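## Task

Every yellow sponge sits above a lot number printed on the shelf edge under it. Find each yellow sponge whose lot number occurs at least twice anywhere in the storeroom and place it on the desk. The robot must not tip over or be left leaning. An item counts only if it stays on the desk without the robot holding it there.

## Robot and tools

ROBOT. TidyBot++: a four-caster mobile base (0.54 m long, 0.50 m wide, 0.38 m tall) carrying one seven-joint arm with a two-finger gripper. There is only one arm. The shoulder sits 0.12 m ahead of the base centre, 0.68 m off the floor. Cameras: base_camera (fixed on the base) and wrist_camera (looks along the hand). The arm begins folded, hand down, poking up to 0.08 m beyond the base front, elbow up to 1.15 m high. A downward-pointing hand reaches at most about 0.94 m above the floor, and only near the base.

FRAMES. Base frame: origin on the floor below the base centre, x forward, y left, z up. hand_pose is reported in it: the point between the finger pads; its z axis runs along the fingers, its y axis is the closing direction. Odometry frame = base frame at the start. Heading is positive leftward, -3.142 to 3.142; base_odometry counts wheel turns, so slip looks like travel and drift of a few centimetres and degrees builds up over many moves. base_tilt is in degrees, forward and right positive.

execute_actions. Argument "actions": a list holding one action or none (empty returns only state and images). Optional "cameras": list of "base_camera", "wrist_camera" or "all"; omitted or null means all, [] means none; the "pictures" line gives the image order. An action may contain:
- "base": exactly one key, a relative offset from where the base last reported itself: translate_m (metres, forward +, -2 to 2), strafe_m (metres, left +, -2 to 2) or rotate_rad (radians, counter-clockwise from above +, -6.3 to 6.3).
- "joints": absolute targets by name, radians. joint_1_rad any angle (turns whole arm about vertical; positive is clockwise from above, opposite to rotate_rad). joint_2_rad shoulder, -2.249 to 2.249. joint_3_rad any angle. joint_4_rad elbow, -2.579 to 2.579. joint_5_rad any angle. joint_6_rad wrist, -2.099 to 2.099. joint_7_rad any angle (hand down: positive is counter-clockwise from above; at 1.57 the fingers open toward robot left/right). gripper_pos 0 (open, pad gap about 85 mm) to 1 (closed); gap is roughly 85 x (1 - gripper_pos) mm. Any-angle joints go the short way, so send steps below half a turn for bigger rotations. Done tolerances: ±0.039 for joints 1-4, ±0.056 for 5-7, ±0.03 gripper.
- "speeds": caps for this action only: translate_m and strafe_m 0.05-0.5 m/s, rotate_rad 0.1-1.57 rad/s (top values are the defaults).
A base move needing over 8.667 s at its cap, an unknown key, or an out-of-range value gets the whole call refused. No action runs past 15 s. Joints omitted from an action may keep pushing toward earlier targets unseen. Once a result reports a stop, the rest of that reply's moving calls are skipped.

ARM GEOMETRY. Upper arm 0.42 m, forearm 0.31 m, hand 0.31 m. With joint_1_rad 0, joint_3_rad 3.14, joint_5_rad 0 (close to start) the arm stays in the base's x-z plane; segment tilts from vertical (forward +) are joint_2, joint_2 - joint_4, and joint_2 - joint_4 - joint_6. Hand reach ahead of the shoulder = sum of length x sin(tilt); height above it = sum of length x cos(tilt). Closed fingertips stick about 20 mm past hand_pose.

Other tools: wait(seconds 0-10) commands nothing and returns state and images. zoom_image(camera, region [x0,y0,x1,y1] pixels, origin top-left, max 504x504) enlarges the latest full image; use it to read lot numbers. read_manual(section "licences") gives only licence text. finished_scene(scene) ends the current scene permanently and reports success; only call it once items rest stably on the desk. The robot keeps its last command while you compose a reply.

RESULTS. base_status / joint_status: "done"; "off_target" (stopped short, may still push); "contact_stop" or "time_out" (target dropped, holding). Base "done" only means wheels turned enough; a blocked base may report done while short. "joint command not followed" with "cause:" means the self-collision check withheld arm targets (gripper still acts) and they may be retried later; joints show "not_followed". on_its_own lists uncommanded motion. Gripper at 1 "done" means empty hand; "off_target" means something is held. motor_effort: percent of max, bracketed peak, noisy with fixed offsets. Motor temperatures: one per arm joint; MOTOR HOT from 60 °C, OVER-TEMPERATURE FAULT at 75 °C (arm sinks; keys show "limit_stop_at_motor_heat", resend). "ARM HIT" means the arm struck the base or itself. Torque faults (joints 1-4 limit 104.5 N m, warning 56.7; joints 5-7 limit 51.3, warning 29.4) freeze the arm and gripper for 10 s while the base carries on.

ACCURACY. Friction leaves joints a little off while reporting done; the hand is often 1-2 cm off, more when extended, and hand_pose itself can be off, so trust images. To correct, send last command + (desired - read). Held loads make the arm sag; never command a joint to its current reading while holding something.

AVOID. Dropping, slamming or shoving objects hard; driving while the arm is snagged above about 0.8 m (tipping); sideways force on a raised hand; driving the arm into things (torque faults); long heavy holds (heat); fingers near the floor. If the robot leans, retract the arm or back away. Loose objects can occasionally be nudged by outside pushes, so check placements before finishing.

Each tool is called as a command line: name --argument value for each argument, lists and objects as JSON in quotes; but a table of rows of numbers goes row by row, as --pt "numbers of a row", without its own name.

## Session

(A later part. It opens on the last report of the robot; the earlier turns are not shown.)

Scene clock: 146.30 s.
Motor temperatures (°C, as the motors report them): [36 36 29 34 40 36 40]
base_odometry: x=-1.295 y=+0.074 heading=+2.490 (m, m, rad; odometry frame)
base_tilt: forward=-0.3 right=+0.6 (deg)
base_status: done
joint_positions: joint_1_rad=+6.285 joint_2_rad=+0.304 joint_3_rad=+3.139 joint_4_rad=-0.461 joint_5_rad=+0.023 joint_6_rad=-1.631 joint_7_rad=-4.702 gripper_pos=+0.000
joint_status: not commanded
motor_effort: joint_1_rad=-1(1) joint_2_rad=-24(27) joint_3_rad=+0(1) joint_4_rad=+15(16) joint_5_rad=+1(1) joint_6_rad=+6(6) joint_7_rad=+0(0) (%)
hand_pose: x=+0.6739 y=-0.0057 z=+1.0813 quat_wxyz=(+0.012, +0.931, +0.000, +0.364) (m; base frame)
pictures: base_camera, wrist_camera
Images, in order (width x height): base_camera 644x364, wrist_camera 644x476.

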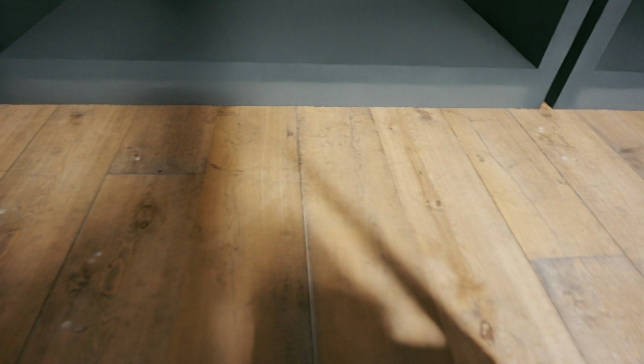

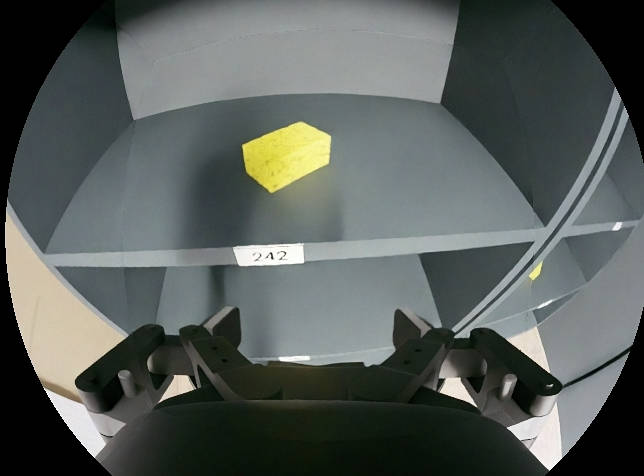

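execute_actions --actions '[{"base":{"strafe_m":0.04},"joints":{"joint_7_rad":-5.7}}]' --cameras '[]'

execute_actions --actions '[{"base":{"translate_m":0.16},"speeds":{"translate_m":0.15}}]' --cameras '["wrist_camera"]'

Scene clock: 147.77 s.
Motor temperatures (°C, as the motors report them): [36 36 29 34 40 36 40]
base_odometry: x=-1.320 y=+0.042 heading=+2.490 (m, m, rad; odometry frame)
base_tilt: forward=-0.3 right=+0.6 (deg)
base_status: done
joint_positions: joint_1_rad=+6.280 joint_2_rad=+0.304 joint_3_rad=+3.139 joint_4_rad=-0.461 joint_5_rad=+0.023 joint_6_rad=-1.631 joint_7_rad=-5.703 gripper_pos=+0.000
joint_status: all done
motor_effort: joint_1_rad=+0(2) joint_2_rad=-23(25) joint_3_rad=+0(1) joint_4_rad=+15(16) joint_5_rad=+1(2) joint_6_rad=+7(6) joint_7_rad=+0(0) (%)
hand_pose: x=+0.6739 y=-0.0032 z=+1.0813 quat_wxyz=(-0.165, +0.818, -0.445, +0.325) (m; base frame)
pictures: none
No camera images: the call's "cameras" was empty. Leave "cameras" out to get every camera's image.

Scene clock: 149.50 s.
Motor temperatures (°C, as the motors report them): [36 36 29 34 40 36 40]
base_odometry: x=-1.447 y=+0.139 heading=+2.490 (m, m, rad; odometry frame)
base_tilt: forward=-0.3 right=+0.6 (deg)
base_status: done
joint_positions: joint_1_rad=+6.280 joint_2_rad=+0.302 joint_3_rad=+3.139 joint_4_rad=-0.460 joint_5_rad=+0.023 joint_6_rad=-1.631 joint_7_rad=-5.703 gripper_pos=+0.000
joint_status: not commanded
motor_effort: joint_1_rad=-1(1) joint_2_rad=-23(27) joint_3_rad=+0(0) joint_4_rad=+15(16) joint_5_rad=+1(1) joint_6_rad=+6(7) joint_7_rad=+0(0) (%)
hand_pose: x=+0.6731 y=-0.0032 z=+1.0825 quat_wxyz=(-0.165, +0.818, -0.445, +0.326) (m; base frame)
pictures: wrist_camera
Images, in order (width x height): wrist_camera 644x476.

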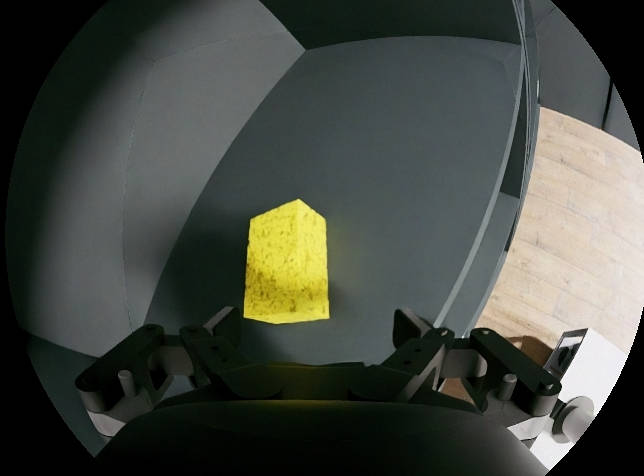

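execute_actions --actions '[{"base":{"translate_m":0.05},"joints":{"joint_2_rad":0.36}}]' --cameras '["wrist_camera"]'

Scene clock: 150.87 s.
Motor temperatures (°C, as the motors report them): [36 36 29 35 40 36 40]
base_odometry: x=-1.487 y=+0.169 heading=+2.491 (m, m, rad; odometry frame)
base_tilt: forward=-0.3 right=+0.6 (deg)
base_status: done
joint_positions: joint_1_rad=+6.280 joint_2_rad=+0.366 joint_3_rad=+3.139 joint_4_rad=-0.457 joint_5_rad=+0.023 joint_6_rad=-1.631 joint_7_rad=-5.703 gripper_pos=+0.000
joint_status: all done
motor_effort: joint_1_rad=-1(1) joint_2_rad=-26(30) joint_3_rad=+0(1) joint_4_rad=+16(17) joint_5_rad=+1(1) joint_6_rad=+6(6) joint_7_rad=+0(0) (%)
hand_pose: x=+0.6973 y=-0.0031 z=+1.0479 quat_wxyz=(-0.152, +0.827, -0.449, +0.301) (m; base frame)
pictures: wrist_camera
Images, in order (width x height): wrist_camera 644x476.

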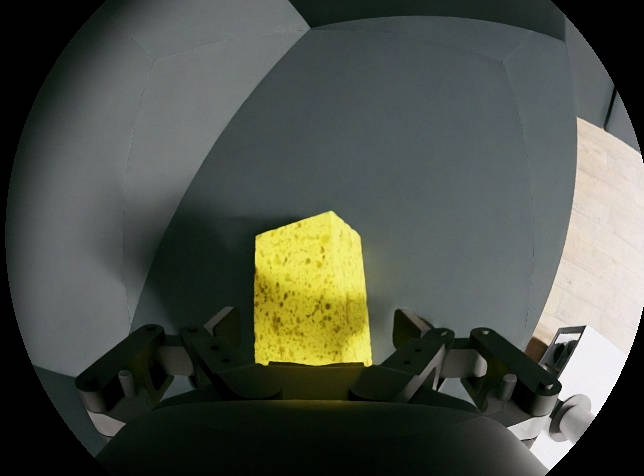

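execute_actions --actions '[{"base":{"translate_m":0.015},"joints":{"joint_2_rad":0.425}}]' --cameras '[]'

execute_actions --actions '[{"joints":{"gripper_pos":1}}]' --cameras '[]'

execute_actions --actions '[{"joints":{"joint_2_rad":0.33}}]' --cameras '[]'

execute_actions --actions '[{"base":{"translate_m":-0.6}}]' --cameras '[]'

execute_actions --actions '[{"base":{"strafe_m":-0.55}}]' --cameras '[]'

execute_actions --actions '[{"base":{"translate_m":-1.1},"joints":{"joint_2_rad":0.4,"joint_4_rad":-1.0,"joint_6_rad":-1.5}}]' --cameras '[]'

execute_actions --actions '[{"base":{"rotate_rad":1.6}}]'

Scene clock: 166.13 s.
Motor temperatures (°C, as the motors report them): [36 36 29 35 40 36 40]
base_odometry: x=-1.499 y=+0.178 heading=+2.491 (m, m, rad; odometry frame)
base_tilt: forward=-0.3 right=+0.6 (deg)
base_status: done
joint_positions: joint_1_rad=+6.280 joint_2_rad=+0.409 joint_3_rad=+3.139 joint_4_rad=-0.442 joint_5_rad=+0.023 joint_6_rad=-1.632 joint_7_rad=-5.703 gripper_pos=+0.000
joint_status: all done
motor_effort: joint_1_rad=+0(1) joint_2_rad=-26(31) joint_3_rad=+0(1) joint_4_rad=+15(17) joint_5_rad=+1(1) joint_6_rad=+5(7) joint_7_rad=+0(1) (%)
hand_pose: x=+0.7134 y=-0.0030 z=+1.0288 quat_wxyz=(-0.145, +0.832, -0.452, +0.289) (m; base frame)
pictures: none
No camera images: the call's "cameras" was empty. Leave "cameras" out to get every camera's image.

Scene clock: 167.23 s.
Motor temperatures (°C, as the motors report them): [36 36 29 35 40 36 40]
base_odometry: x=-1.499 y=+0.178 heading=+2.491 (m, m, rad; odometry frame)
base_tilt: forward=-0.3 right=+0.6 (deg)
base_status: not commanded
joint_positions: joint_1_rad=+6.280 joint_2_rad=+0.398 joint_3_rad=+3.140 joint_4_rad=-0.434 joint_5_rad=+0.023 joint_6_rad=-1.632 joint_7_rad=-5.703 gripper_pos=+0.392
joint_status: gripper_pos off_target (ended at +0.392, target +1.000)
motor_effort: joint_1_rad=-1(4) joint_2_rad=-20(26) joint_3_rad=-1(2) joint_4_rad=+11(15) joint_5_rad=+0(2) joint_6_rad=+4(6) joint_7_rad=+0(1) (%)
hand_pose: x=+0.7097 y=-0.0034 z=+1.0390 quat_wxyz=(-0.150, +0.829, -0.450, +0.297) (m; base frame)
pictures: none
No camera images: the call's "cameras" was empty. Leave "cameras" out to get every camera's image.

Scene clock: 168.30 s.
Motor temperatures (°C, as the motors report them): [36 36 29 35 40 36 40]
base_odometry: x=-1.499 y=+0.178 heading=+2.491 (m, m, rad; odometry frame)
base_tilt: forward=-0.3 right=+0.6 (deg)
base_status: not commanded
joint_positions: joint_1_rad=+6.280 joint_2_rad=+0.335 joint_3_rad=+3.140 joint_4_rad=-0.434 joint_5_rad=+0.023 joint_6_rad=-1.632 joint_7_rad=-5.703 gripper_pos=+0.393
joint_status: all done
motor_effort: joint_1_rad=+0(1) joint_2_rad=-24(32) joint_3_rad=+0(0) joint_4_rad=+15(16) joint_5_rad=+1(0) joint_6_rad=+7(6) joint_7_rad=+0(0) (%)
hand_pose: x=+0.6861 y=-0.0034 z=+1.0754 quat_wxyz=(-0.164, +0.819, -0.445, +0.323) (m; base frame)
pictures: none
No camera images: the call's "cameras" was empty. Leave "cameras" out to get every camera's image.

Scene clock: 171.07 s.
Motor temperatures (°C, as the motors report them): [36 36 29 35 40 36 40]
base_odometry: x=-1.022 y=-0.186 heading=+2.491 (m, m, rad; odometry frame)
base_tilt: forward=-0.3 right=+0.6 (deg)
base_status: done
joint_positions: joint_1_rad=+6.280 joint_2_rad=+0.326 joint_3_rad=+3.140 joint_4_rad=-0.434 joint_5_rad=+0.022 joint_6_rad=-1.633 joint_7_rad=-5.703 gripper_pos=+0.393
joint_status: not commanded
motor_effort: joint_1_rad=-1(5) joint_2_rad=-25(28) joint_3_rad=+0(2) joint_4_rad=+15(16) joint_5_rad=+1(1) joint_6_rad=+7(7) joint_7_rad=+0(0) (%)
hand_pose: x=+0.6820 y=-0.0032 z=+1.0806 quat_wxyz=(-0.166, +0.817, -0.445, +0.326) (m; base frame)
pictures: none
No camera images: the call's "cameras" was empty. Leave "cameras" out to get every camera's image.

Scene clock: 173.53 s.
Motor temperatures (°C, as the motors report them): [36 36 29 35 40 36 40]
base_odometry: x=-0.688 y=+0.252 heading=+2.491 (m, m, rad; odometry frame)
base_tilt: forward=-0.3 right=+0.6 (deg)
base_status: done
joint_positions: joint_1_rad=+6.281 joint_2_rad=+0.326 joint_3_rad=+3.140 joint_4_rad=-0.434 joint_5_rad=+0.022 joint_6_rad=-1.633 joint_7_rad=-5.703 gripper_pos=+0.393
joint_status: not commanded
motor_effort: joint_1_rad=-1(3) joint_2_rad=-24(26) joint_3_rad=+0(1) joint_4_rad=+15(15) joint_5_rad=+1(2) joint_6_rad=+6(6) joint_7_rad=+0(0) (%)
hand_pose: x=+0.6820 y=-0.0038 z=+1.0806 quat_wxyz=(-0.166, +0.817, -0.445, +0.326) (m; base frame)
pictures: none
No camera images: the call's "cameras" was empty. Leave "cameras" out to get every camera's image.

Scene clock: 177.10 s.
Motor temperatures (°C, as the motors report them): [36 36 29 35 40 36 40]
base_odometry: x=+0.187 y=-0.415 heading=+2.491 (m, m, rad; odometry frame)
base_tilt: forward=-0.3 right=+0.6 (deg)
base_status: done
joint_positions: joint_1_rad=+6.281 joint_2_rad=+0.395 joint_3_rad=+3.140 joint_4_rad=-0.979 joint_5_rad=+0.022 joint_6_rad=-1.533 joint_7_rad=-5.703 gripper_pos=+0.393
joint_status: all done
motor_effort: joint_1_rad=-1(2) joint_2_rad=-28(32) joint_3_rad=+0(1) joint_4_rad=+17(19) joint_5_rad=+1(1) joint_6_rad=+2(7) joint_7_rad=+0(0) (%)
hand_pose: x=+0.6616 y=-0.0038 z=+0.8289 quat_wxyz=(-0.046, +0.874, -0.471, +0.108) (m; base frame)
pictures: none
No camera images: the call's "cameras" was empty. Leave "cameras" out to get every camera's image.

Scene clock: 179.60 s.
Motor temperatures (°C, as the motors report them): [36 36 29 35 40 36 40]
base_odometry: x=+0.187 y=-0.415 heading=-2.193 (m, m, rad; odometry frame)
base_tilt: forward=-0.3 right=+0.6 (deg)
base_status: done
joint_positions: joint_1_rad=+6.272 joint_2_rad=+0.403 joint_3_rad=+3.137 joint_4_rad=-0.979 joint_5_rad=+0.022 joint_6_rad=-1.524 joint_7_rad=-5.703 gripper_pos=+0.393
joint_status: not commanded
motor_effort: joint_1_rad=-1(4) joint_2_rad=-30(33) joint_3_rad=+0(2) joint_4_rad=+17(17) joint_5_rad=+1(2) joint_6_rad=+2(3) joint_7_rad=+0(0) (%)
hand_pose: x=+0.6652 y=+0.0025 z=+0.8250 quat_wxyz=(-0.047, +0.877, -0.466, +0.108) (m; base frame)
pictures: base_camera, wrist_camera
Images, in order (width x height): base_camera 644x364, wrist_camera 644x476.

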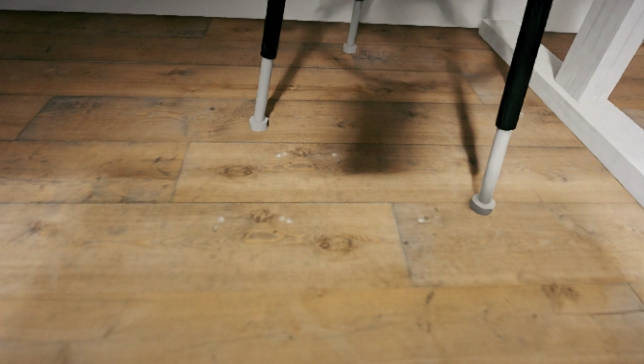

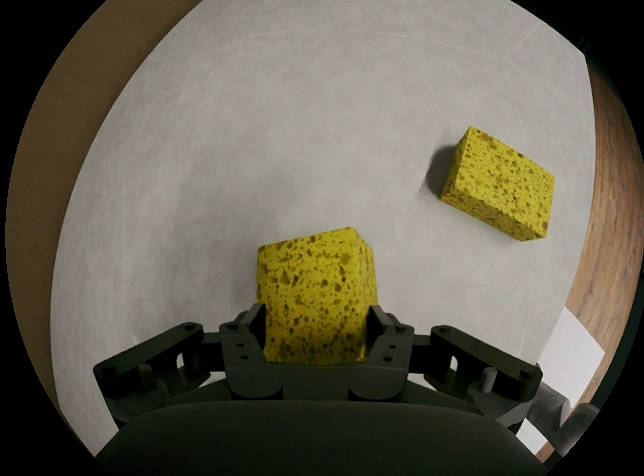

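Release, then explore the other side of the partition (go past the window end).

execute_actions --actions '[{"joints":{"joint_2_rad":0.47}}]' --cameras '[]'

execute_actions --actions '[{"joints":{"gripper_pos":0}}]' --cameras '[]'

execute_actions --actions '[{"joints":{"joint_2_rad":-0.31,"joint_4_rad":-2.2,"joint_6_rad":0.1,"joint_7_rad":-4.71}}]' --cameras '[]'

execute_actions --actions '[{"base":{"rotate_rad":2.1}}]'

Scene clock: 180.73 s.
Motor temperatures (°C, as the motors report them): [36 36 29 35 40 36 40]
base_odometry: x=+0.187 y=-0.415 heading=-2.193 (m, m, rad; odometry frame)
base_tilt: forward=-0.3 right=+0.6 (deg)
base_status: not commanded
joint_positions: joint_1_rad=+6.272 joint_2_rad=+0.467 joint_3_rad=+3.137 joint_4_rad=-0.982 joint_5_rad=+0.022 joint_6_rad=-1.524 joint_7_rad=-5.703 gripper_pos=+0.393
joint_status: all done
motor_effort: joint_1_rad=+0(0) joint_2_rad=-31(33) joint_3_rad=+0(0) joint_4_rad=+17(18) joint_5_rad=+1(1) joint_6_rad=+2(3) joint_7_rad=+0(0) (%)
hand_pose: x=+0.6727 y=+0.0026 z=+0.7888 quat_wxyz=(-0.032, +0.880, -0.467, +0.079) (m; base frame)
pictures: none
No camera images: the call's "cameras" was empty. Leave "cameras" out to get every camera's image.

Scene clock: 181.83 s.
Motor temperatures (°C, as the motors report them): [36 36 29 35 40 36 40]
base_odometry: x=+0.187 y=-0.415 heading=-2.193 (m, m, rad; odometry frame)
base_tilt: forward=-0.3 right=+0.6 (deg)
base_status: not commanded
joint_positions: joint_1_rad=+6.272 joint_2_rad=+0.467 joint_3_rad=+3.137 joint_4_rad=-0.982 joint_5_rad=+0.022 joint_6_rad=-1.524 joint_7_rad=-5.703 gripper_pos=+0.000
joint_status: all done
motor_effort: joint_1_rad=+0(0) joint_2_rad=-31(31) joint_3_rad=+0(0) joint_4_rad=+17(17) joint_5_rad=+1(1) joint_6_rad=+2(2) joint_7_rad=+0(0) (%)
hand_pose: x=+0.6727 y=+0.0026 z=+0.7888 quat_wxyz=(-0.032, +0.880, -0.467, +0.079) (m; base frame)
pictures: none
No camera images: the call's "cameras" was empty. Leave "cameras" out to get every camera's image.

Scene clock: 184.33 s.
Motor temperatures (°C, as the motors report them): [36 36 29 35 40 36 40]
base_odometry: x=+0.187 y=-0.415 heading=-2.193 (m, m, rad; odometry frame)
base_tilt: forward=-0.4 right=+0.6 (deg)
base_status: not commanded
joint_positions: joint_1_rad=+6.272 joint_2_rad=-0.298 joint_3_rad=+3.137 joint_4_rad=-2.177 joint_5_rad=+0.022 joint_6_rad=+0.069 joint_7_rad=-4.731 gripper_pos=+0.000
joint_status: all done
motor_effort: joint_1_rad=+0(0) joint_2_rad=-9(31) joint_3_rad=+0(0) joint_4_rad=+21(21) joint_5_rad=+1(1) joint_6_rad=+9(9) joint_7_rad=+0(0) (%)
hand_pose: x=+0.5973 y=+0.0096 z=+0.9151 quat_wxyz=(-0.004, +0.786, +0.008, +0.618) (m; base frame)
pictures: none
No camera images: the call's "cameras" was empty. Leave "cameras" out to get every camera's image.

Scene clock: 187.00 s.
Motor temperatures (°C, as the motors report them): [36 36 29 35 40 36 40]
base_odometry: x=+0.187 y=-0.414 heading=-0.094 (m, m, rad; odometry frame)
base_tilt: forward=-0.3 right=+0.6 (deg)
base_status: done
joint_positions: joint_1_rad=+6.272 joint_2_rad=-0.298 joint_3_rad=+3.137 joint_4_rad=-2.177 joint_5_rad=+0.022 joint_6_rad=+0.069 joint_7_rad=-4.731 gripper_pos=+0.000
joint_status: not commanded
motor_effort: joint_1_rad=-1(2) joint_2_rad=-10(11) joint_3_rad=+1(2) joint_4_rad=+21(21) joint_5_rad=+1(1) joint_6_rad=+9(9) joint_7_rad=+0(0) (%)
hand_pose: x=+0.5973 y=+0.0092 z=+0.9151 quat_wxyz=(-0.004, +0.786, +0.008, +0.618) (m; base frame)
pictures: base_camera, wrist_camera
Images, in order (width x height): base_camera 644x364, wrist_camera 644x476.

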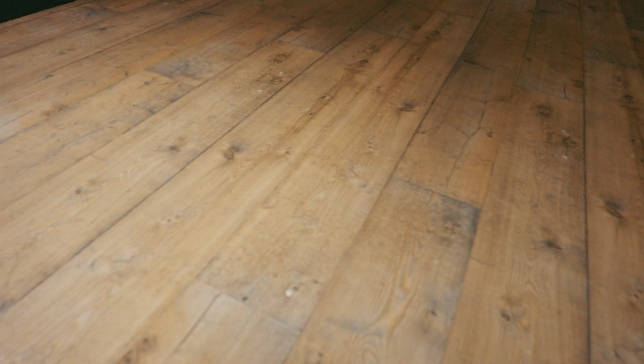

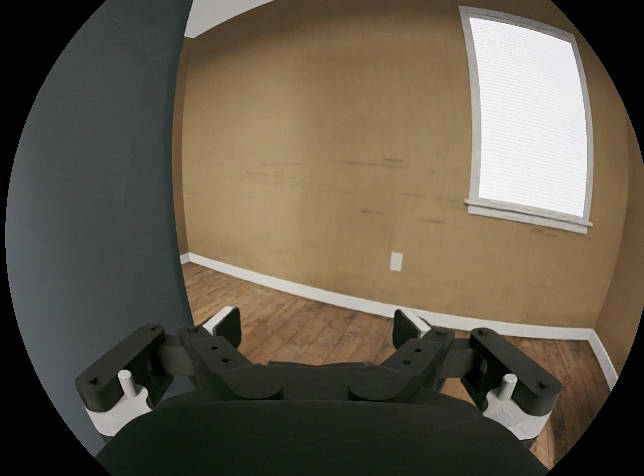

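execute_actions --actions '[{"base":{"rotate_rad":1.0}}]' --cameras '[]'

execute_actions --actions '[{"base":{"strafe_m":-1.0}}]'

Scene clock: 189.10 s.
Motor temperatures (°C, as the motors report them): [36 36 29 35 40 36 40]
base_odometry: x=+0.187 y=-0.414 heading=+0.905 (m, m, rad; odometry frame)
base_tilt: forward=-0.4 right=+0.6 (deg)
base_status: done
joint_positions: joint_1_rad=+6.273 joint_2_rad=-0.298 joint_3_rad=+3.137 joint_4_rad=-2.177 joint_5_rad=+0.022 joint_6_rad=+0.069 joint_7_rad=-4.731 gripper_pos=+0.000
joint_status: not commanded
motor_effort: joint_1_rad=+0(1) joint_2_rad=-10(10) joint_3_rad=+1(3) joint_4_rad=+21(21) joint_5_rad=+1(1) joint_6_rad=+8(9) joint_7_rad=+0(0) (%)
hand_pose: x=+0.5973 y=+0.0093 z=+0.9151 quat_wxyz=(-0.004, +0.786, +0.008, +0.618) (m; base frame)
pictures: none
No camera images: the call's "cameras" was empty. Leave "cameras" out to get every camera's image.

Scene clock: 192.47 s.
Motor temperatures (°C, as the motors report them): [36 36 29 35 40 36 40]
base_odometry: x=+0.975 y=-1.031 heading=+0.906 (m, m, rad; odometry frame)
base_tilt: forward=-0.3 right=+0.6 (deg)
base_status: done
joint_positions: joint_1_rad=+6.273 joint_2_rad=-0.298 joint_3_rad=+3.137 joint_4_rad=-2.177 joint_5_rad=+0.022 joint_6_rad=+0.069 joint_7_rad=-4.731 gripper_pos=+0.000
joint_status: not commanded
motor_effort: joint_1_rad=-1(1) joint_2_rad=-9(9) joint_3_rad=+1(3) joint_4_rad=+20(21) joint_5_rad=+1(1) joint_6_rad=+9(8) joint_7_rad=+0(0) (%)
hand_pose: x=+0.5973 y=+0.0093 z=+0.9151 quat_wxyz=(-0.004, +0.786, +0.008, +0.618) (m; base frame)
pictures: base_camera, wrist_camera
Images, in order (width x height): base_camera 644x364, wrist_camera 644x476.

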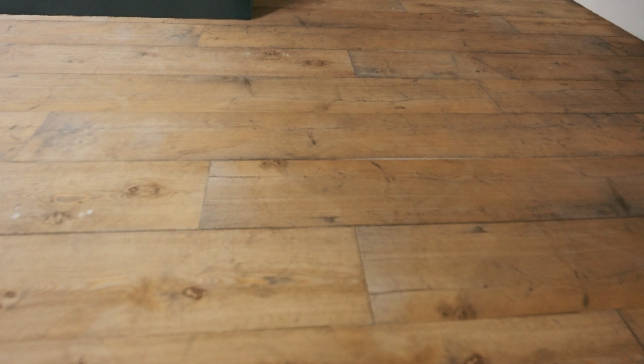

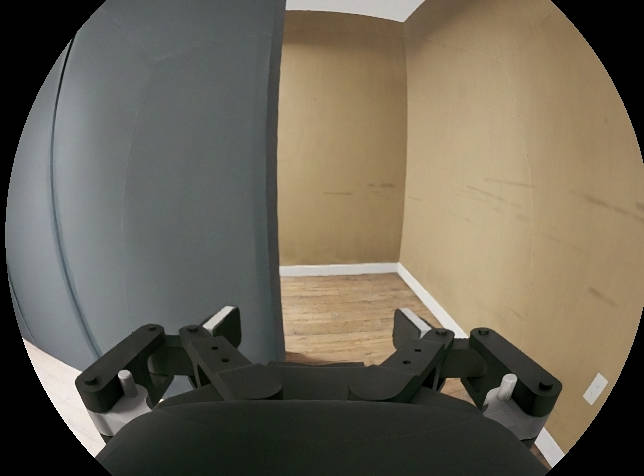

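Gap from y=+0.17 to −0.7; centre −0.27.

execute_actions --actions '[{"base":{"strafe_m":-0.27}}]' --cameras '[]'

execute_actions --actions '[{"base":{"translate_m":1.9}}]' --cameras '["base_camera"]'

execute_actions --actions '[{"joints":{"joint_1_rad":4.5}}]' --cameras '["wrist_camera"]'

Scene clock: 194.43 s.
Motor temperatures (°C, as the motors report them): [36 36 29 35 40 36 40]
base_odometry: x=+1.187 y=-1.197 heading=+0.907 (m, m, rad; odometry frame)
base_tilt: forward=-0.3 right=+0.6 (deg)
base_status: done
joint_positions: joint_1_rad=+6.273 joint_2_rad=-0.298 joint_3_rad=+3.138 joint_4_rad=-2.177 joint_5_rad=+0.022 joint_6_rad=+0.069 joint_7_rad=-4.731 gripper_pos=+0.000
joint_status: not commanded
motor_effort: joint_1_rad=-1(1) joint_2_rad=-9(10) joint_3_rad=+1(3) joint_4_rad=+21(21) joint_5_rad=+0(0) joint_6_rad=+9(9) joint_7_rad=+0(0) (%)
hand_pose: x=+0.5973 y=+0.0085 z=+0.9151 quat_wxyz=(-0.003, +0.786, +0.007, +0.618) (m; base frame)
pictures: none
No camera images: the call's "cameras" was empty. Leave "cameras" out to get every camera's image.

Scene clock: 199.60 s.
Motor temperatures (°C, as the motors report them): [36 36 29 35 40 36 40]
base_odometry: x=+2.360 y=+0.298 heading=+0.906 (m, m, rad; odometry frame)
base_tilt: forward=-0.3 right=+0.6 (deg)
base_status: done
joint_positions: joint_1_rad=+6.273 joint_2_rad=-0.303 joint_3_rad=+3.138 joint_4_rad=-2.179 joint_5_rad=+0.022 joint_6_rad=+0.070 joint_7_rad=-4.731 gripper_pos=+0.000
joint_status: not commanded
motor_effort: joint_1_rad=+0(0) joint_2_rad=-9(12) joint_3_rad=+1(1) joint_4_rad=+21(21) joint_5_rad=+1(0) joint_6_rad=+9(9) joint_7_rad=+0(0) (%)
hand_pose: x=+0.5959 y=+0.0085 z=+0.9169 quat_wxyz=(-0.003, +0.785, +0.007, +0.620) (m; base frame)
pictures: base_camera
Images, in order (width x height): base_camera 644x364.

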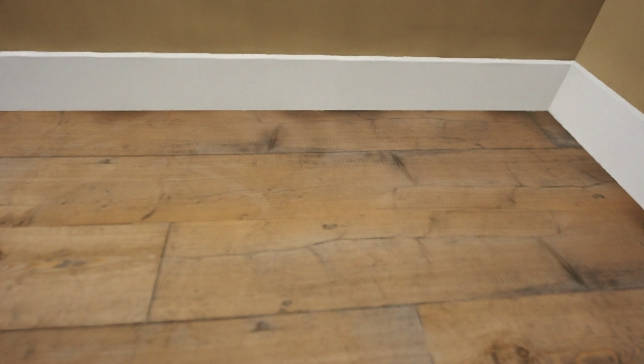

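Scene clock: 202.57 s.
Motor temperatures (°C, as the motors report them): [36 36 29 35 40 36 40]
base_odometry: x=+2.360 y=+0.298 heading=+0.906 (m, m, rad; odometry frame)
base_tilt: forward=-0.4 right=+0.6 (deg)
base_status: not commanded
joint_positions: joint_1_rad=+4.515 joint_2_rad=-0.303 joint_3_rad=+3.138 joint_4_rad=-2.179 joint_5_rad=+0.022 joint_6_rad=+0.070 joint_7_rad=-4.731 gripper_pos=+0.000
joint_status: all done
motor_effort: joint_1_rad=+0(1) joint_2_rad=-8(9) joint_3_rad=+1(1) joint_4_rad=+21(21) joint_5_rad=+1(1) joint_6_rad=+9(9) joint_7_rad=+0(0) (%)
hand_pose: x=+0.0222 y=+0.4670 z=+0.9169 quat_wxyz=(-0.479, +0.495, +0.609, +0.393) (m; base frame)
pictures: wrist_camera
Images, in order (width x height): wrist_camera 644x476.

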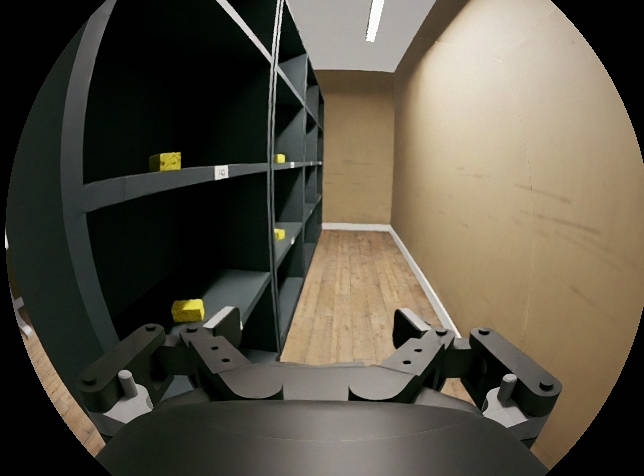

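execute_actions --actions '[{"base":{"translate_m":0.25},"joints":{"joint_1_rad":4.71}}]' --cameras '[]'

execute_actions --actions '[{"base":{"strafe_m":0.85}}]' --cameras '[]'

execute_actions --actions '[{"base":{"rotate_rad":1.57},"speeds":{"rotate_rad":0.8},"joints":{"joint_1_rad":6.28,"joint_4_rad":-2.5,"joint_6_rad":0.25}}]' --cameras '[]'

execute_actions --actions '[{"base":{"rotate_rad":1.57}}]' --cameras '[]'

execute_actions --actions '[{"base":{"translate_m":-0.15}}]'

execute_actions --actions '[{"base":{"strafe_m":-0.92}}]' --cameras '["wrist_camera"]'

execute_actions --actions '[{"base":{"strafe_m":-0.92}}]'

Scene clock: 209.67 s.
Motor temperatures (°C, as the motors report them): [36 36 29 35 40 36 40]
base_odometry: x=+2.515 y=+0.495 heading=+0.906 (m, m, rad; odometry frame)
base_tilt: forward=-0.3 right=+0.6 (deg)
base_status: done
joint_positions: joint_1_rad=+4.699 joint_2_rad=-0.303 joint_3_rad=+3.139 joint_4_rad=-2.179 joint_5_rad=+0.022 joint_6_rad=+0.070 joint_7_rad=-4.731 gripper_pos=+0.000
joint_status: all done
motor_effort: joint_1_rad=+0(2) joint_2_rad=-9(11) joint_3_rad=+0(2) joint_4_rad=+21(21) joint_5_rad=+1(1) joint_6_rad=+9(9) joint_7_rad=+0(0) (%)
hand_pose: x=+0.1095 y=+0.4769 z=+0.9169 quat_wxyz=(-0.441, +0.549, +0.561, +0.435) (m; base frame)
pictures: none
No camera images: the call's "cameras" was empty. Leave "cameras" out to get every camera's image.

Scene clock: 212.73 s.
Motor temperatures (°C, as the motors report them): [36 35 29 35 40 36 40]
base_odometry: x=+1.846 y=+1.020 heading=+0.905 (m, m, rad; odometry frame)
base_tilt: forward=-0.3 right=+0.6 (deg)
base_status: done
joint_positions: joint_1_rad=+4.699 joint_2_rad=-0.306 joint_3_rad=+3.139 joint_4_rad=-2.179 joint_5_rad=+0.022 joint_6_rad=+0.071 joint_7_rad=-4.731 gripper_pos=+0.000
joint_status: not commanded
motor_effort: joint_1_rad=-1(0) joint_2_rad=-10(12) joint_3_rad=+1(1) joint_4_rad=+21(21) joint_5_rad=+1(1) joint_6_rad=+9(10) joint_7_rad=+0(1) (%)
hand_pose: x=+0.1095 y=+0.4762 z=+0.9176 quat_wxyz=(-0.442, +0.549, +0.560, +0.436) (m; base frame)
pictures: none
No camera images: the call's "cameras" was empty. Leave "cameras" out to get every camera's image.

Scene clock: 215.53 s.
Motor temperatures (°C, as the motors report them): [36 35 29 35 40 36 40]
base_odometry: x=+1.846 y=+1.021 heading=+2.474 (m, m, rad; odometry frame)
base_tilt: forward=-0.3 right=+0.6 (deg)
base_status: done
joint_positions: joint_1_rad=+6.261 joint_2_rad=-0.306 joint_3_rad=+3.139 joint_4_rad=-2.474 joint_5_rad=+0.022 joint_6_rad=+0.216 joint_7_rad=-4.731 gripper_pos=+0.000
joint_status: all done
motor_effort: joint_1_rad=-1(1) joint_2_rad=-7(9) joint_3_rad=+0(1) joint_4_rad=+19(21) joint_5_rad=+1(1) joint_6_rad=+9(8) joint_7_rad=+0(0) (%)
hand_pose: x=+0.5409 y=+0.0134 z=+0.7903 quat_wxyz=(-0.008, +0.828, +0.013, +0.560) (m; base frame)
pictures: none
No camera images: the call's "cameras" was empty. Leave "cameras" out to get every camera's image.

Scene clock: 217.87 s.
Motor temperatures (°C, as the motors report them): [36 35 29 35 40 36 40]
base_odometry: x=+1.846 y=+1.021 heading=-2.240 (m, m, rad; odometry frame)
base_tilt: forward=-0.3 right=+0.6 (deg)
base_status: done
joint_positions: joint_1_rad=+6.266 joint_2_rad=-0.306 joint_3_rad=+3.139 joint_4_rad=-2.474 joint_5_rad=+0.022 joint_6_rad=+0.219 joint_7_rad=-4.731 gripper_pos=+0.000
joint_status: not commanded
motor_effort: joint_1_rad=+0(1) joint_2_rad=-7(7) joint_3_rad=+0(2) joint_4_rad=+18(18) joint_5_rad=+1(1) joint_6_rad=+8(9) joint_7_rad=+0(0) (%)
hand_pose: x=+0.5412 y=+0.0114 z=+0.7909 quat_wxyz=(-0.006, +0.828, +0.011, +0.561) (m; base frame)
pictures: none
No camera images: the call's "cameras" was empty. Leave "cameras" out to get every camera's image.

Scene clock: 219.33 s.
Motor temperatures (°C, as the motors report them): [36 35 29 35 40 36 40]
base_odometry: x=+1.939 y=+1.138 heading=-2.239 (m, m, rad; odometry frame)
base_tilt: forward=-0.4 right=+0.6 (deg)
base_status: done
joint_positions: joint_1_rad=+6.266 joint_2_rad=-0.310 joint_3_rad=+3.139 joint_4_rad=-2.480 joint_5_rad=+0.022 joint_6_rad=+0.219 joint_7_rad=-4.731 gripper_pos=+0.000
joint_status: not commanded
motor_effort: joint_1_rad=+0(0) joint_2_rad=-7(10) joint_3_rad=+0(1) joint_4_rad=+18(19) joint_5_rad=+1(1) joint_6_rad=+8(9) joint_7_rad=+0(0) (%)
hand_pose: x=+0.5392 y=+0.0114 z=+0.7900 quat_wxyz=(-0.006, +0.828, +0.011, +0.561) (m; base frame)
pictures: base_camera, wrist_camera
Images, in order (width x height): base_camera 644x364, wrist_camera 644x476.

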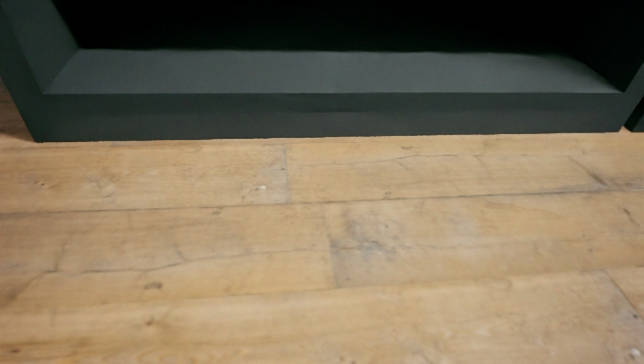

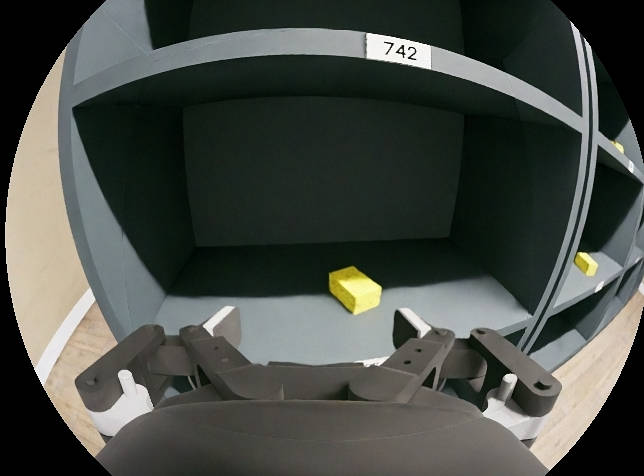

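Scene clock: 225.17 s.
Motor temperatures (°C, as the motors report them): [36 35 29 35 40 36 40]
base_odometry: x=+1.216 y=+1.703 heading=-2.236 (m, m, rad; odometry frame)
base_tilt: forward=-0.3 right=+0.6 (deg)
base_status: strafe_m time_out (by the wheels' count: -0.917 of -0.920)
joint_positions: joint_1_rad=+6.266 joint_2_rad=-0.311 joint_3_rad=+3.139 joint_4_rad=-2.480 joint_5_rad=+0.022 joint_6_rad=+0.220 joint_7_rad=-4.731 gripper_pos=+0.000
joint_status: not commanded
motor_effort: joint_1_rad=+0(1) joint_2_rad=-6(10) joint_3_rad=+1(3) joint_4_rad=+19(19) joint_5_rad=+1(0) joint_6_rad=+9(9) joint_7_rad=+0(0) (%)
hand_pose: x=+0.5391 y=+0.0110 z=+0.7903 quat_wxyz=(-0.006, +0.827, +0.011, +0.562) (m; base frame)
pictures: wrist_camera
Images, in order (width x height): wrist_camera 644x476.

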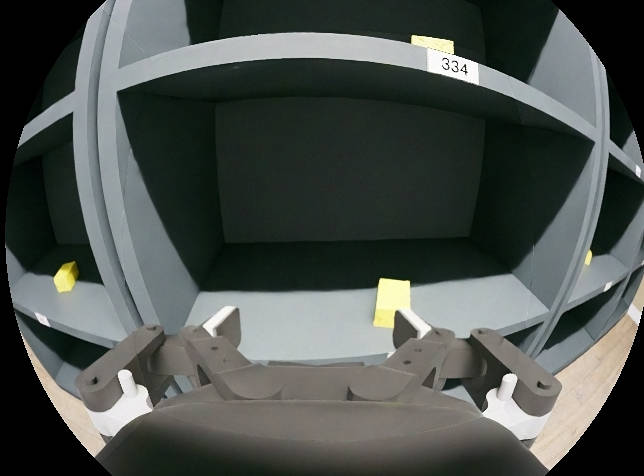

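not run: a stop came earlier in this reply.

Rubbing the wall; step forward, tilt down.

execute_actions --actions '[{"base":{"translate_m":0.05},"joints":{"joint_6_rad":-0.2}}]' --cameras '["wrist_camera"]'

execute_actions --actions '[{"base":{"strafe_m":-0.95}}]' --cameras '["wrist_camera"]'

execute_actions --actions '[{"joints":{"joint_6_rad":0.25}}]' --cameras '["wrist_camera"]'

execute_actions --actions '[{"base":{"strafe_m":1.85},"joints":{"joint_6_rad":-0.2}}]' --cameras '["wrist_camera"]'

Scene clock: 226.43 s.
Motor temperatures (°C, as the motors report them): [36 35 29 35 40 36 40]
base_odometry: x=+1.185 y=+1.663 heading=-2.236 (m, m, rad; odometry frame)
base_tilt: forward=-0.3 right=+0.6 (deg)
base_status: done
joint_positions: joint_1_rad=+6.266 joint_2_rad=-0.306 joint_3_rad=+3.139 joint_4_rad=-2.483 joint_5_rad=+0.022 joint_6_rad=-0.190 joint_7_rad=-4.731 gripper_pos=+0.000
joint_status: all done
motor_effort: joint_1_rad=-1(0) joint_2_rad=-6(8) joint_3_rad=+0(1) joint_4_rad=+17(19) joint_5_rad=+1(1) joint_6_rad=+6(9) joint_7_rad=+0(0) (%)
hand_pose: x=+0.4681 y=+0.0067 z=+0.6814 quat_wxyz=(-0.001, +0.926, +0.010, +0.378) (m; base frame)
pictures: wrist_camera
Images, in order (width x height): wrist_camera 644x476.

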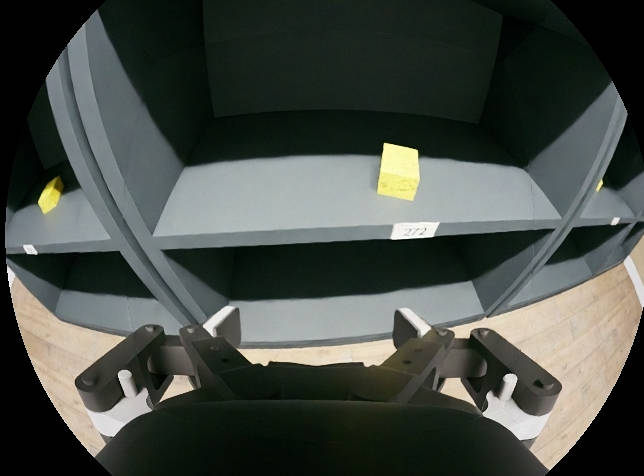

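Scene clock: 232.30 s.
Motor temperatures (°C, as the motors report them): [36 35 29 35 40 36 40]
base_odometry: x=+0.439 y=+2.246 heading=-2.234 (m, m, rad; odometry frame)
base_tilt: forward=-0.3 right=+0.6 (deg)
base_status: strafe_m time_out (by the wheels' count: -0.947 of -0.950)
joint_positions: joint_1_rad=+6.271 joint_2_rad=-0.307 joint_3_rad=+3.143 joint_4_rad=-2.485 joint_5_rad=+0.022 joint_6_rad=-0.191 joint_7_rad=-4.731 gripper_pos=+0.000
joint_status: not commanded
motor_effort: joint_1_rad=+0(4) joint_2_rad=-6(15) joint_3_rad=+0(5) joint_4_rad=+17(22) joint_5_rad=+1(0) joint_6_rad=+6(8) joint_7_rad=+0(0) (%)
hand_pose: x=+0.4672 y=+0.0039 z=+0.6805 quat_wxyz=(+0.000, +0.926, +0.006, +0.377) (m; base frame)
pictures: wrist_camera
Images, in order (width x height): wrist_camera 644x476.

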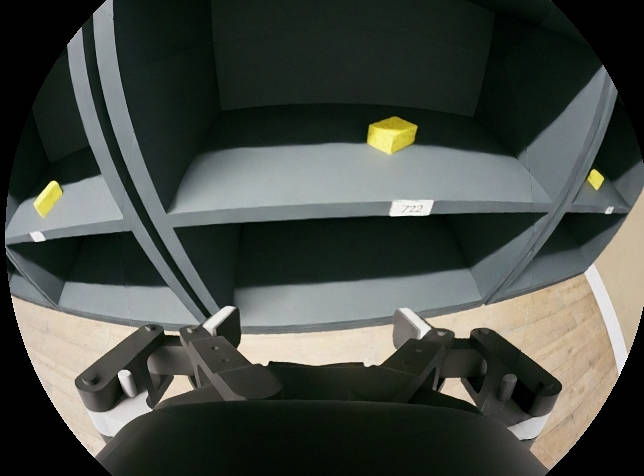

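not run: a stop came earlier in this reply.

not run: a stop came earlier in this reply.

execute_actions --actions '[{"base":{"translate_m":0.08},"joints":{"joint_6_rad":0.25}}]' --cameras '["wrist_camera"]'

execute_actions --actions '[{"base":{"rotate_rad":0.06}}]' --cameras '[]'

execute_actions --actions '[{"base":{"strafe_m":-0.95}}]' --cameras '["wrist_camera"]'

execute_actions --actions '[{"joints":{"joint_6_rad":-0.2}}]'

Scene clock: 233.70 s.
Motor temperatures (°C, as the motors report them): [36 35 29 35 40 36 40]
base_odometry: x=+0.389 y=+2.183 heading=-2.234 (m, m, rad; odometry frame)
base_tilt: forward=-0.3 right=+0.6 (deg)
base_status: done
joint_positions: joint_1_rad=+6.271 joint_2_rad=-0.308 joint_3_rad=+3.143 joint_4_rad=-2.492 joint_5_rad=+0.022 joint_6_rad=+0.244 joint_7_rad=-4.731 gripper_pos=+0.000
joint_status: all done
motor_effort: joint_1_rad=+0(0) joint_2_rad=-7(9) joint_3_rad=+0(1) joint_4_rad=+18(19) joint_5_rad=+1(1) joint_6_rad=+8(9) joint_7_rad=+0(0) (%)
hand_pose: x=+0.5389 y=+0.0077 z=+0.7895 quat_wxyz=(-0.005, +0.825, +0.007, +0.565) (m; base frame)
pictures: wrist_camera
Images, in order (width x height): wrist_camera 644x476.

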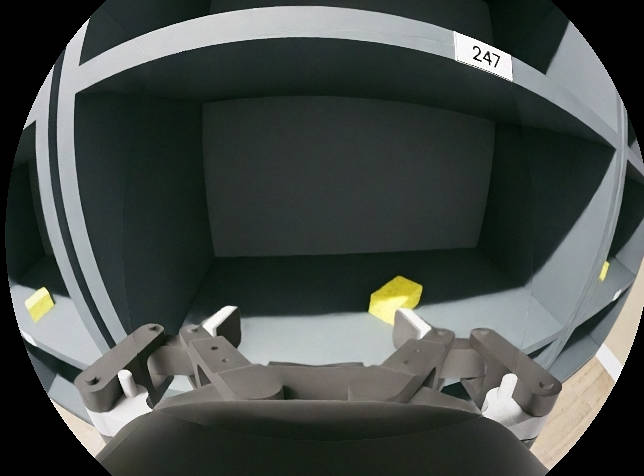

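Scene clock: 234.37 s.
Motor temperatures (°C, as the motors report them): [36 35 29 35 40 36 40]
base_odometry: x=+0.389 y=+2.183 heading=-2.174 (m, m, rad; odometry frame)
base_tilt: forward=-0.3 right=+0.6 (deg)
base_status: done
joint_positions: joint_1_rad=+6.271 joint_2_rad=-0.308 joint_3_rad=+3.142 joint_4_rad=-2.492 joint_5_rad=+0.022 joint_6_rad=+0.244 joint_7_rad=-4.731 gripper_pos=+0.000
joint_status: not commanded
motor_effort: joint_1_rad=+0(2) joint_2_rad=-7(7) joint_3_rad=+1(2) joint_4_rad=+18(18) joint_5_rad=+1(0) joint_6_rad=+9(9) joint_7_rad=+0(0) (%)
hand_pose: x=+0.5389 y=+0.0079 z=+0.7895 quat_wxyz=(-0.005, +0.825, +0.007, +0.565) (m; base frame)
pictures: none
No camera images: the call's "cameras" was empty. Leave "cameras" out to get every camera's image.

Scene clock: 237.63 s.
Motor temperatures (°C, as the motors report them): [36 35 29 35 40 36 40]
base_odometry: x=-0.394 y=+2.722 heading=-2.174 (m, m, rad; odometry frame)
base_tilt: forward=-0.3 right=+0.6 (deg)
base_status: done
joint_positions: joint_1_rad=+6.271 joint_2_rad=-0.308 joint_3_rad=+3.142 joint_4_rad=-2.492 joint_5_rad=+0.022 joint_6_rad=+0.244 joint_7_rad=-4.731 gripper_pos=+0.000
joint_status: not commanded
motor_effort: joint_1_rad=-1(0) joint_2_rad=-7(8) joint_3_rad=+0(2) joint_4_rad=+18(19) joint_5_rad=+1(0) joint_6_rad=+8(9) joint_7_rad=+0(0) (%)
hand_pose: x=+0.5389 y=+0.0079 z=+0.7895 quat_wxyz=(-0.005, +0.825, +0.007, +0.565) (m; base frame)
pictures: wrist_camera
Images, in order (width x height): wrist_camera 644x476.

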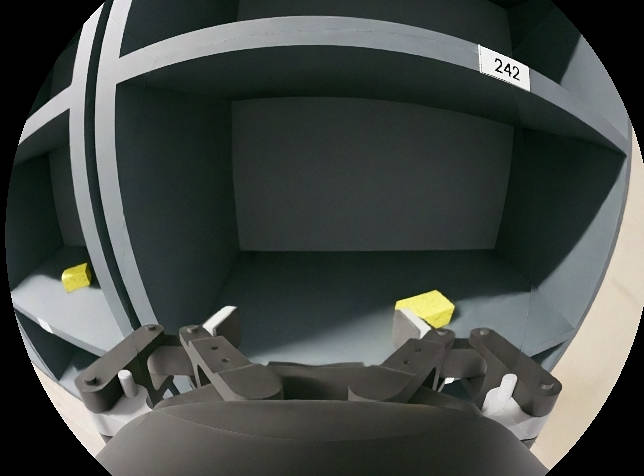

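Scene clock: 238.50 s.
Motor temperatures (°C, as the motors report them): [36 35 29 35 40 36 40]
base_odometry: x=-0.394 y=+2.722 heading=-2.174 (m, m, rad; odometry frame)
base_tilt: forward=-0.4 right=+0.6 (deg)
base_status: not commanded
joint_positions: joint_1_rad=+6.271 joint_2_rad=-0.308 joint_3_rad=+3.142 joint_4_rad=-2.492 joint_5_rad=+0.022 joint_6_rad=-0.192 joint_7_rad=-4.731 gripper_pos=+0.000
joint_status: all done
motor_effort: joint_1_rad=+0(0) joint_2_rad=-6(7) joint_3_rad=+0(0) joint_4_rad=+17(19) joint_5_rad=+1(1) joint_6_rad=+7(7) joint_7_rad=+0(0) (%)
hand_pose: x=+0.4641 y=+0.0040 z=+0.6771 quat_wxyz=(+0.000, +0.928, +0.006, +0.373) (m; base frame)
pictures: base_camera, wrist_camera
Images, in order (width x height): base_camera 644x364, wrist_camera 644x476.

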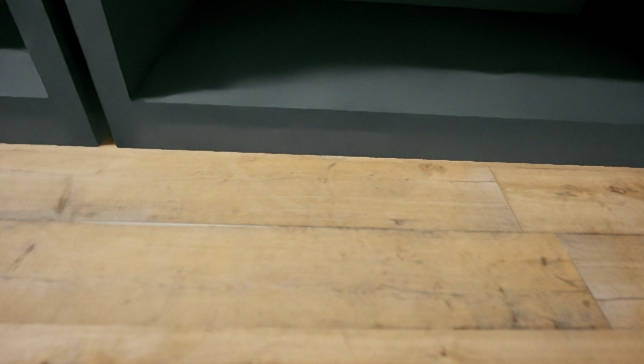

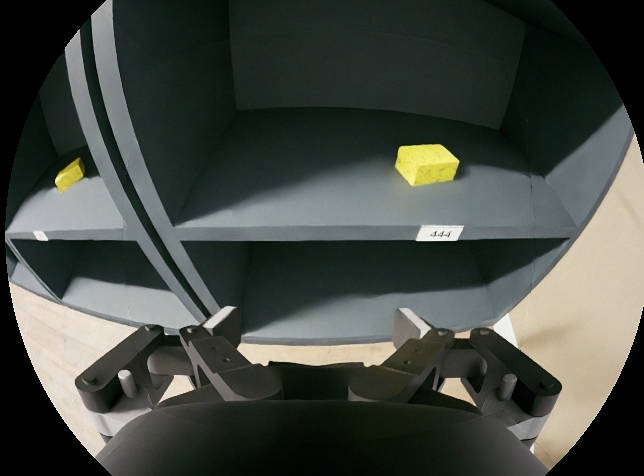

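execute_actions --actions '[{"base":{"strafe_m":-0.2},"joints":{"joint_4_rad":-2.0,"joint_6_rad":-1.66}}]' --cameras '[]'

execute_actions --actions '[{"joints":{"joint_4_rad":-0.44}}]' --cameras '[]'

execute_actions --actions '[{"joints":{"joint_2_rad":0.3}}]' --cameras '["wrist_camera"]'

Scene clock: 240.60 s.
Motor temperatures (°C, as the motors report them): [36 35 29 35 40 36 40]
base_odometry: x=-0.559 y=+2.835 heading=-2.174 (m, m, rad; odometry frame)
base_tilt: forward=-0.3 right=+0.6 (deg)
base_status: done
joint_positions: joint_1_rad=+6.271 joint_2_rad=-0.308 joint_3_rad=+3.142 joint_4_rad=-2.023 joint_5_rad=+0.022 joint_6_rad=-1.637 joint_7_rad=-4.731 gripper_pos=+0.000
joint_status: all done
motor_effort: joint_1_rad=+0(1) joint_2_rad=-4(6) joint_3_rad=+0(2) joint_4_rad=+15(17) joint_5_rad=+1(0) joint_6_rad=-1(6) joint_7_rad=+0(0) (%)
hand_pose: x=+0.2375 y=-0.0042 z=+0.7331 quat_wxyz=(+0.013, +0.994, -0.003, -0.105) (m; base frame)
pictures: none
No camera images: the call's "cameras" was empty. Leave "cameras" out to get every camera's image.

Scene clock: 243.37 s.
Motor temperatures (°C, as the motors report them): [36 35 29 35 40 36 40]
base_odometry: x=-0.559 y=+2.835 heading=-2.174 (m, m, rad; odometry frame)
base_tilt: forward=-0.4 right=+0.6 (deg)
base_status: not commanded
joint_positions: joint_1_rad=+6.271 joint_2_rad=-0.308 joint_3_rad=+3.142 joint_4_rad=-0.461 joint_5_rad=+0.022 joint_6_rad=-1.637 joint_7_rad=-4.731 gripper_pos=+0.000
joint_status: all done
motor_effort: joint_1_rad=+0(0) joint_2_rad=+2(7) joint_3_rad=+1(0) joint_4_rad=+8(18) joint_5_rad=+1(1) joint_6_rad=+9(9) joint_7_rad=+0(0) (%)
hand_pose: x=+0.3435 y=-0.0031 z=+1.3257 quat_wxyz=(-0.001, +0.780, -0.010, +0.625) (m; base frame)
pictures: none
No camera images: the call's "cameras" was empty. Leave "cameras" out to get every camera's image.

Scene clock: 245.37 s.
Motor temperatures (°C, as the motors report them): [36 35 29 35 40 36 40]
base_odometry: x=-0.559 y=+2.835 heading=-2.174 (m, m, rad; odometry frame)
base_tilt: forward=-0.3 right=+0.6 (deg)
base_status: not commanded
joint_positions: joint_1_rad=+6.271 joint_2_rad=+0.305 joint_3_rad=+3.142 joint_4_rad=-0.455 joint_5_rad=+0.022 joint_6_rad=-1.637 joint_7_rad=-4.731 gripper_pos=+0.000
joint_status: all done
motor_effort: joint_1_rad=+0(0) joint_2_rad=-23(28) joint_3_rad=+0(0) joint_4_rad=+15(16) joint_5_rad=+1(1) joint_6_rad=+6(9) joint_7_rad=-1(0) (%)
hand_pose: x=+0.6727 y=+0.0009 z=+1.0825 quat_wxyz=(+0.005, +0.931, -0.008, +0.364) (m; base frame)
pictures: wrist_camera
Images, in order (width x height): wrist_camera 644x476.

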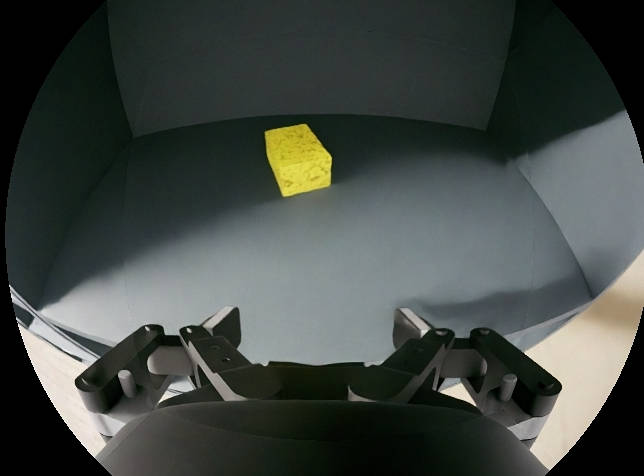

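execute_actions --actions '[{"base":{"strafe_m":0.025},"joints":{"joint_7_rad":-4.45}}]' --cameras '[]'

execute_actions --actions '[{"base":{"translate_m":0.2},"speeds":{"translate_m":0.15},"joints":{"joint_2_rad":0.36}}]' --cameras '["wrist_camera"]'

Scene clock: 246.37 s.
Motor temperatures (°C, as the motors report them): [36 35 29 35 40 36 40]
base_odometry: x=-0.538 y=+2.821 heading=-2.174 (m, m, rad; odometry frame)
base_tilt: forward=-0.3 right=+0.6 (deg)
base_status: done
joint_positions: joint_1_rad=+6.273 joint_2_rad=+0.305 joint_3_rad=+3.142 joint_4_rad=-0.455 joint_5_rad=+0.022 joint_6_rad=-1.637 joint_7_rad=-4.447 gripper_pos=+0.000
joint_status: all done
motor_effort: joint_1_rad=+0(3) joint_2_rad=-24(26) joint_3_rad=+0(2) joint_4_rad=+15(16) joint_5_rad=+1(2) joint_6_rad=+7(6) joint_7_rad=+0(0) (%)
hand_pose: x=+0.6727 y=-0.0004 z=+1.0825 quat_wxyz=(+0.057, +0.923, +0.123, +0.360) (m; base frame)
pictures: none
No camera images: the call's "cameras" was empty. Leave "cameras" out to get every camera's image.

Scene clock: 248.37 s.
Motor temperatures (°C, as the motors report them): [36 35 29 35 40 36 40]
base_odometry: x=-0.652 y=+2.656 heading=-2.174 (m, m, rad; odometry frame)
base_tilt: forward=-0.3 right=+0.6 (deg)
base_status: done
joint_positions: joint_1_rad=+6.273 joint_2_rad=+0.361 joint_3_rad=+3.142 joint_4_rad=-0.454 joint_5_rad=+0.022 joint_6_rad=-1.637 joint_7_rad=-4.447 gripper_pos=+0.000
joint_status: all done
motor_effort: joint_1_rad=-1(0) joint_2_rad=-26(29) joint_3_rad=+0(0) joint_4_rad=+15(16) joint_5_rad=+1(1) joint_6_rad=+6(8) joint_7_rad=+0(0) (%)
hand_pose: x=+0.6946 y=-0.0001 z=+1.0506 quat_wxyz=(+0.053, +0.933, +0.124, +0.334) (m; base frame)
pictures: wrist_camera
Images, in order (width x height): wrist_camera 644x476.

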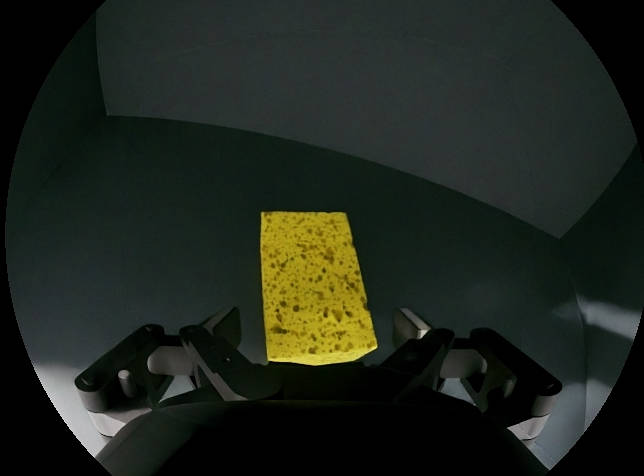

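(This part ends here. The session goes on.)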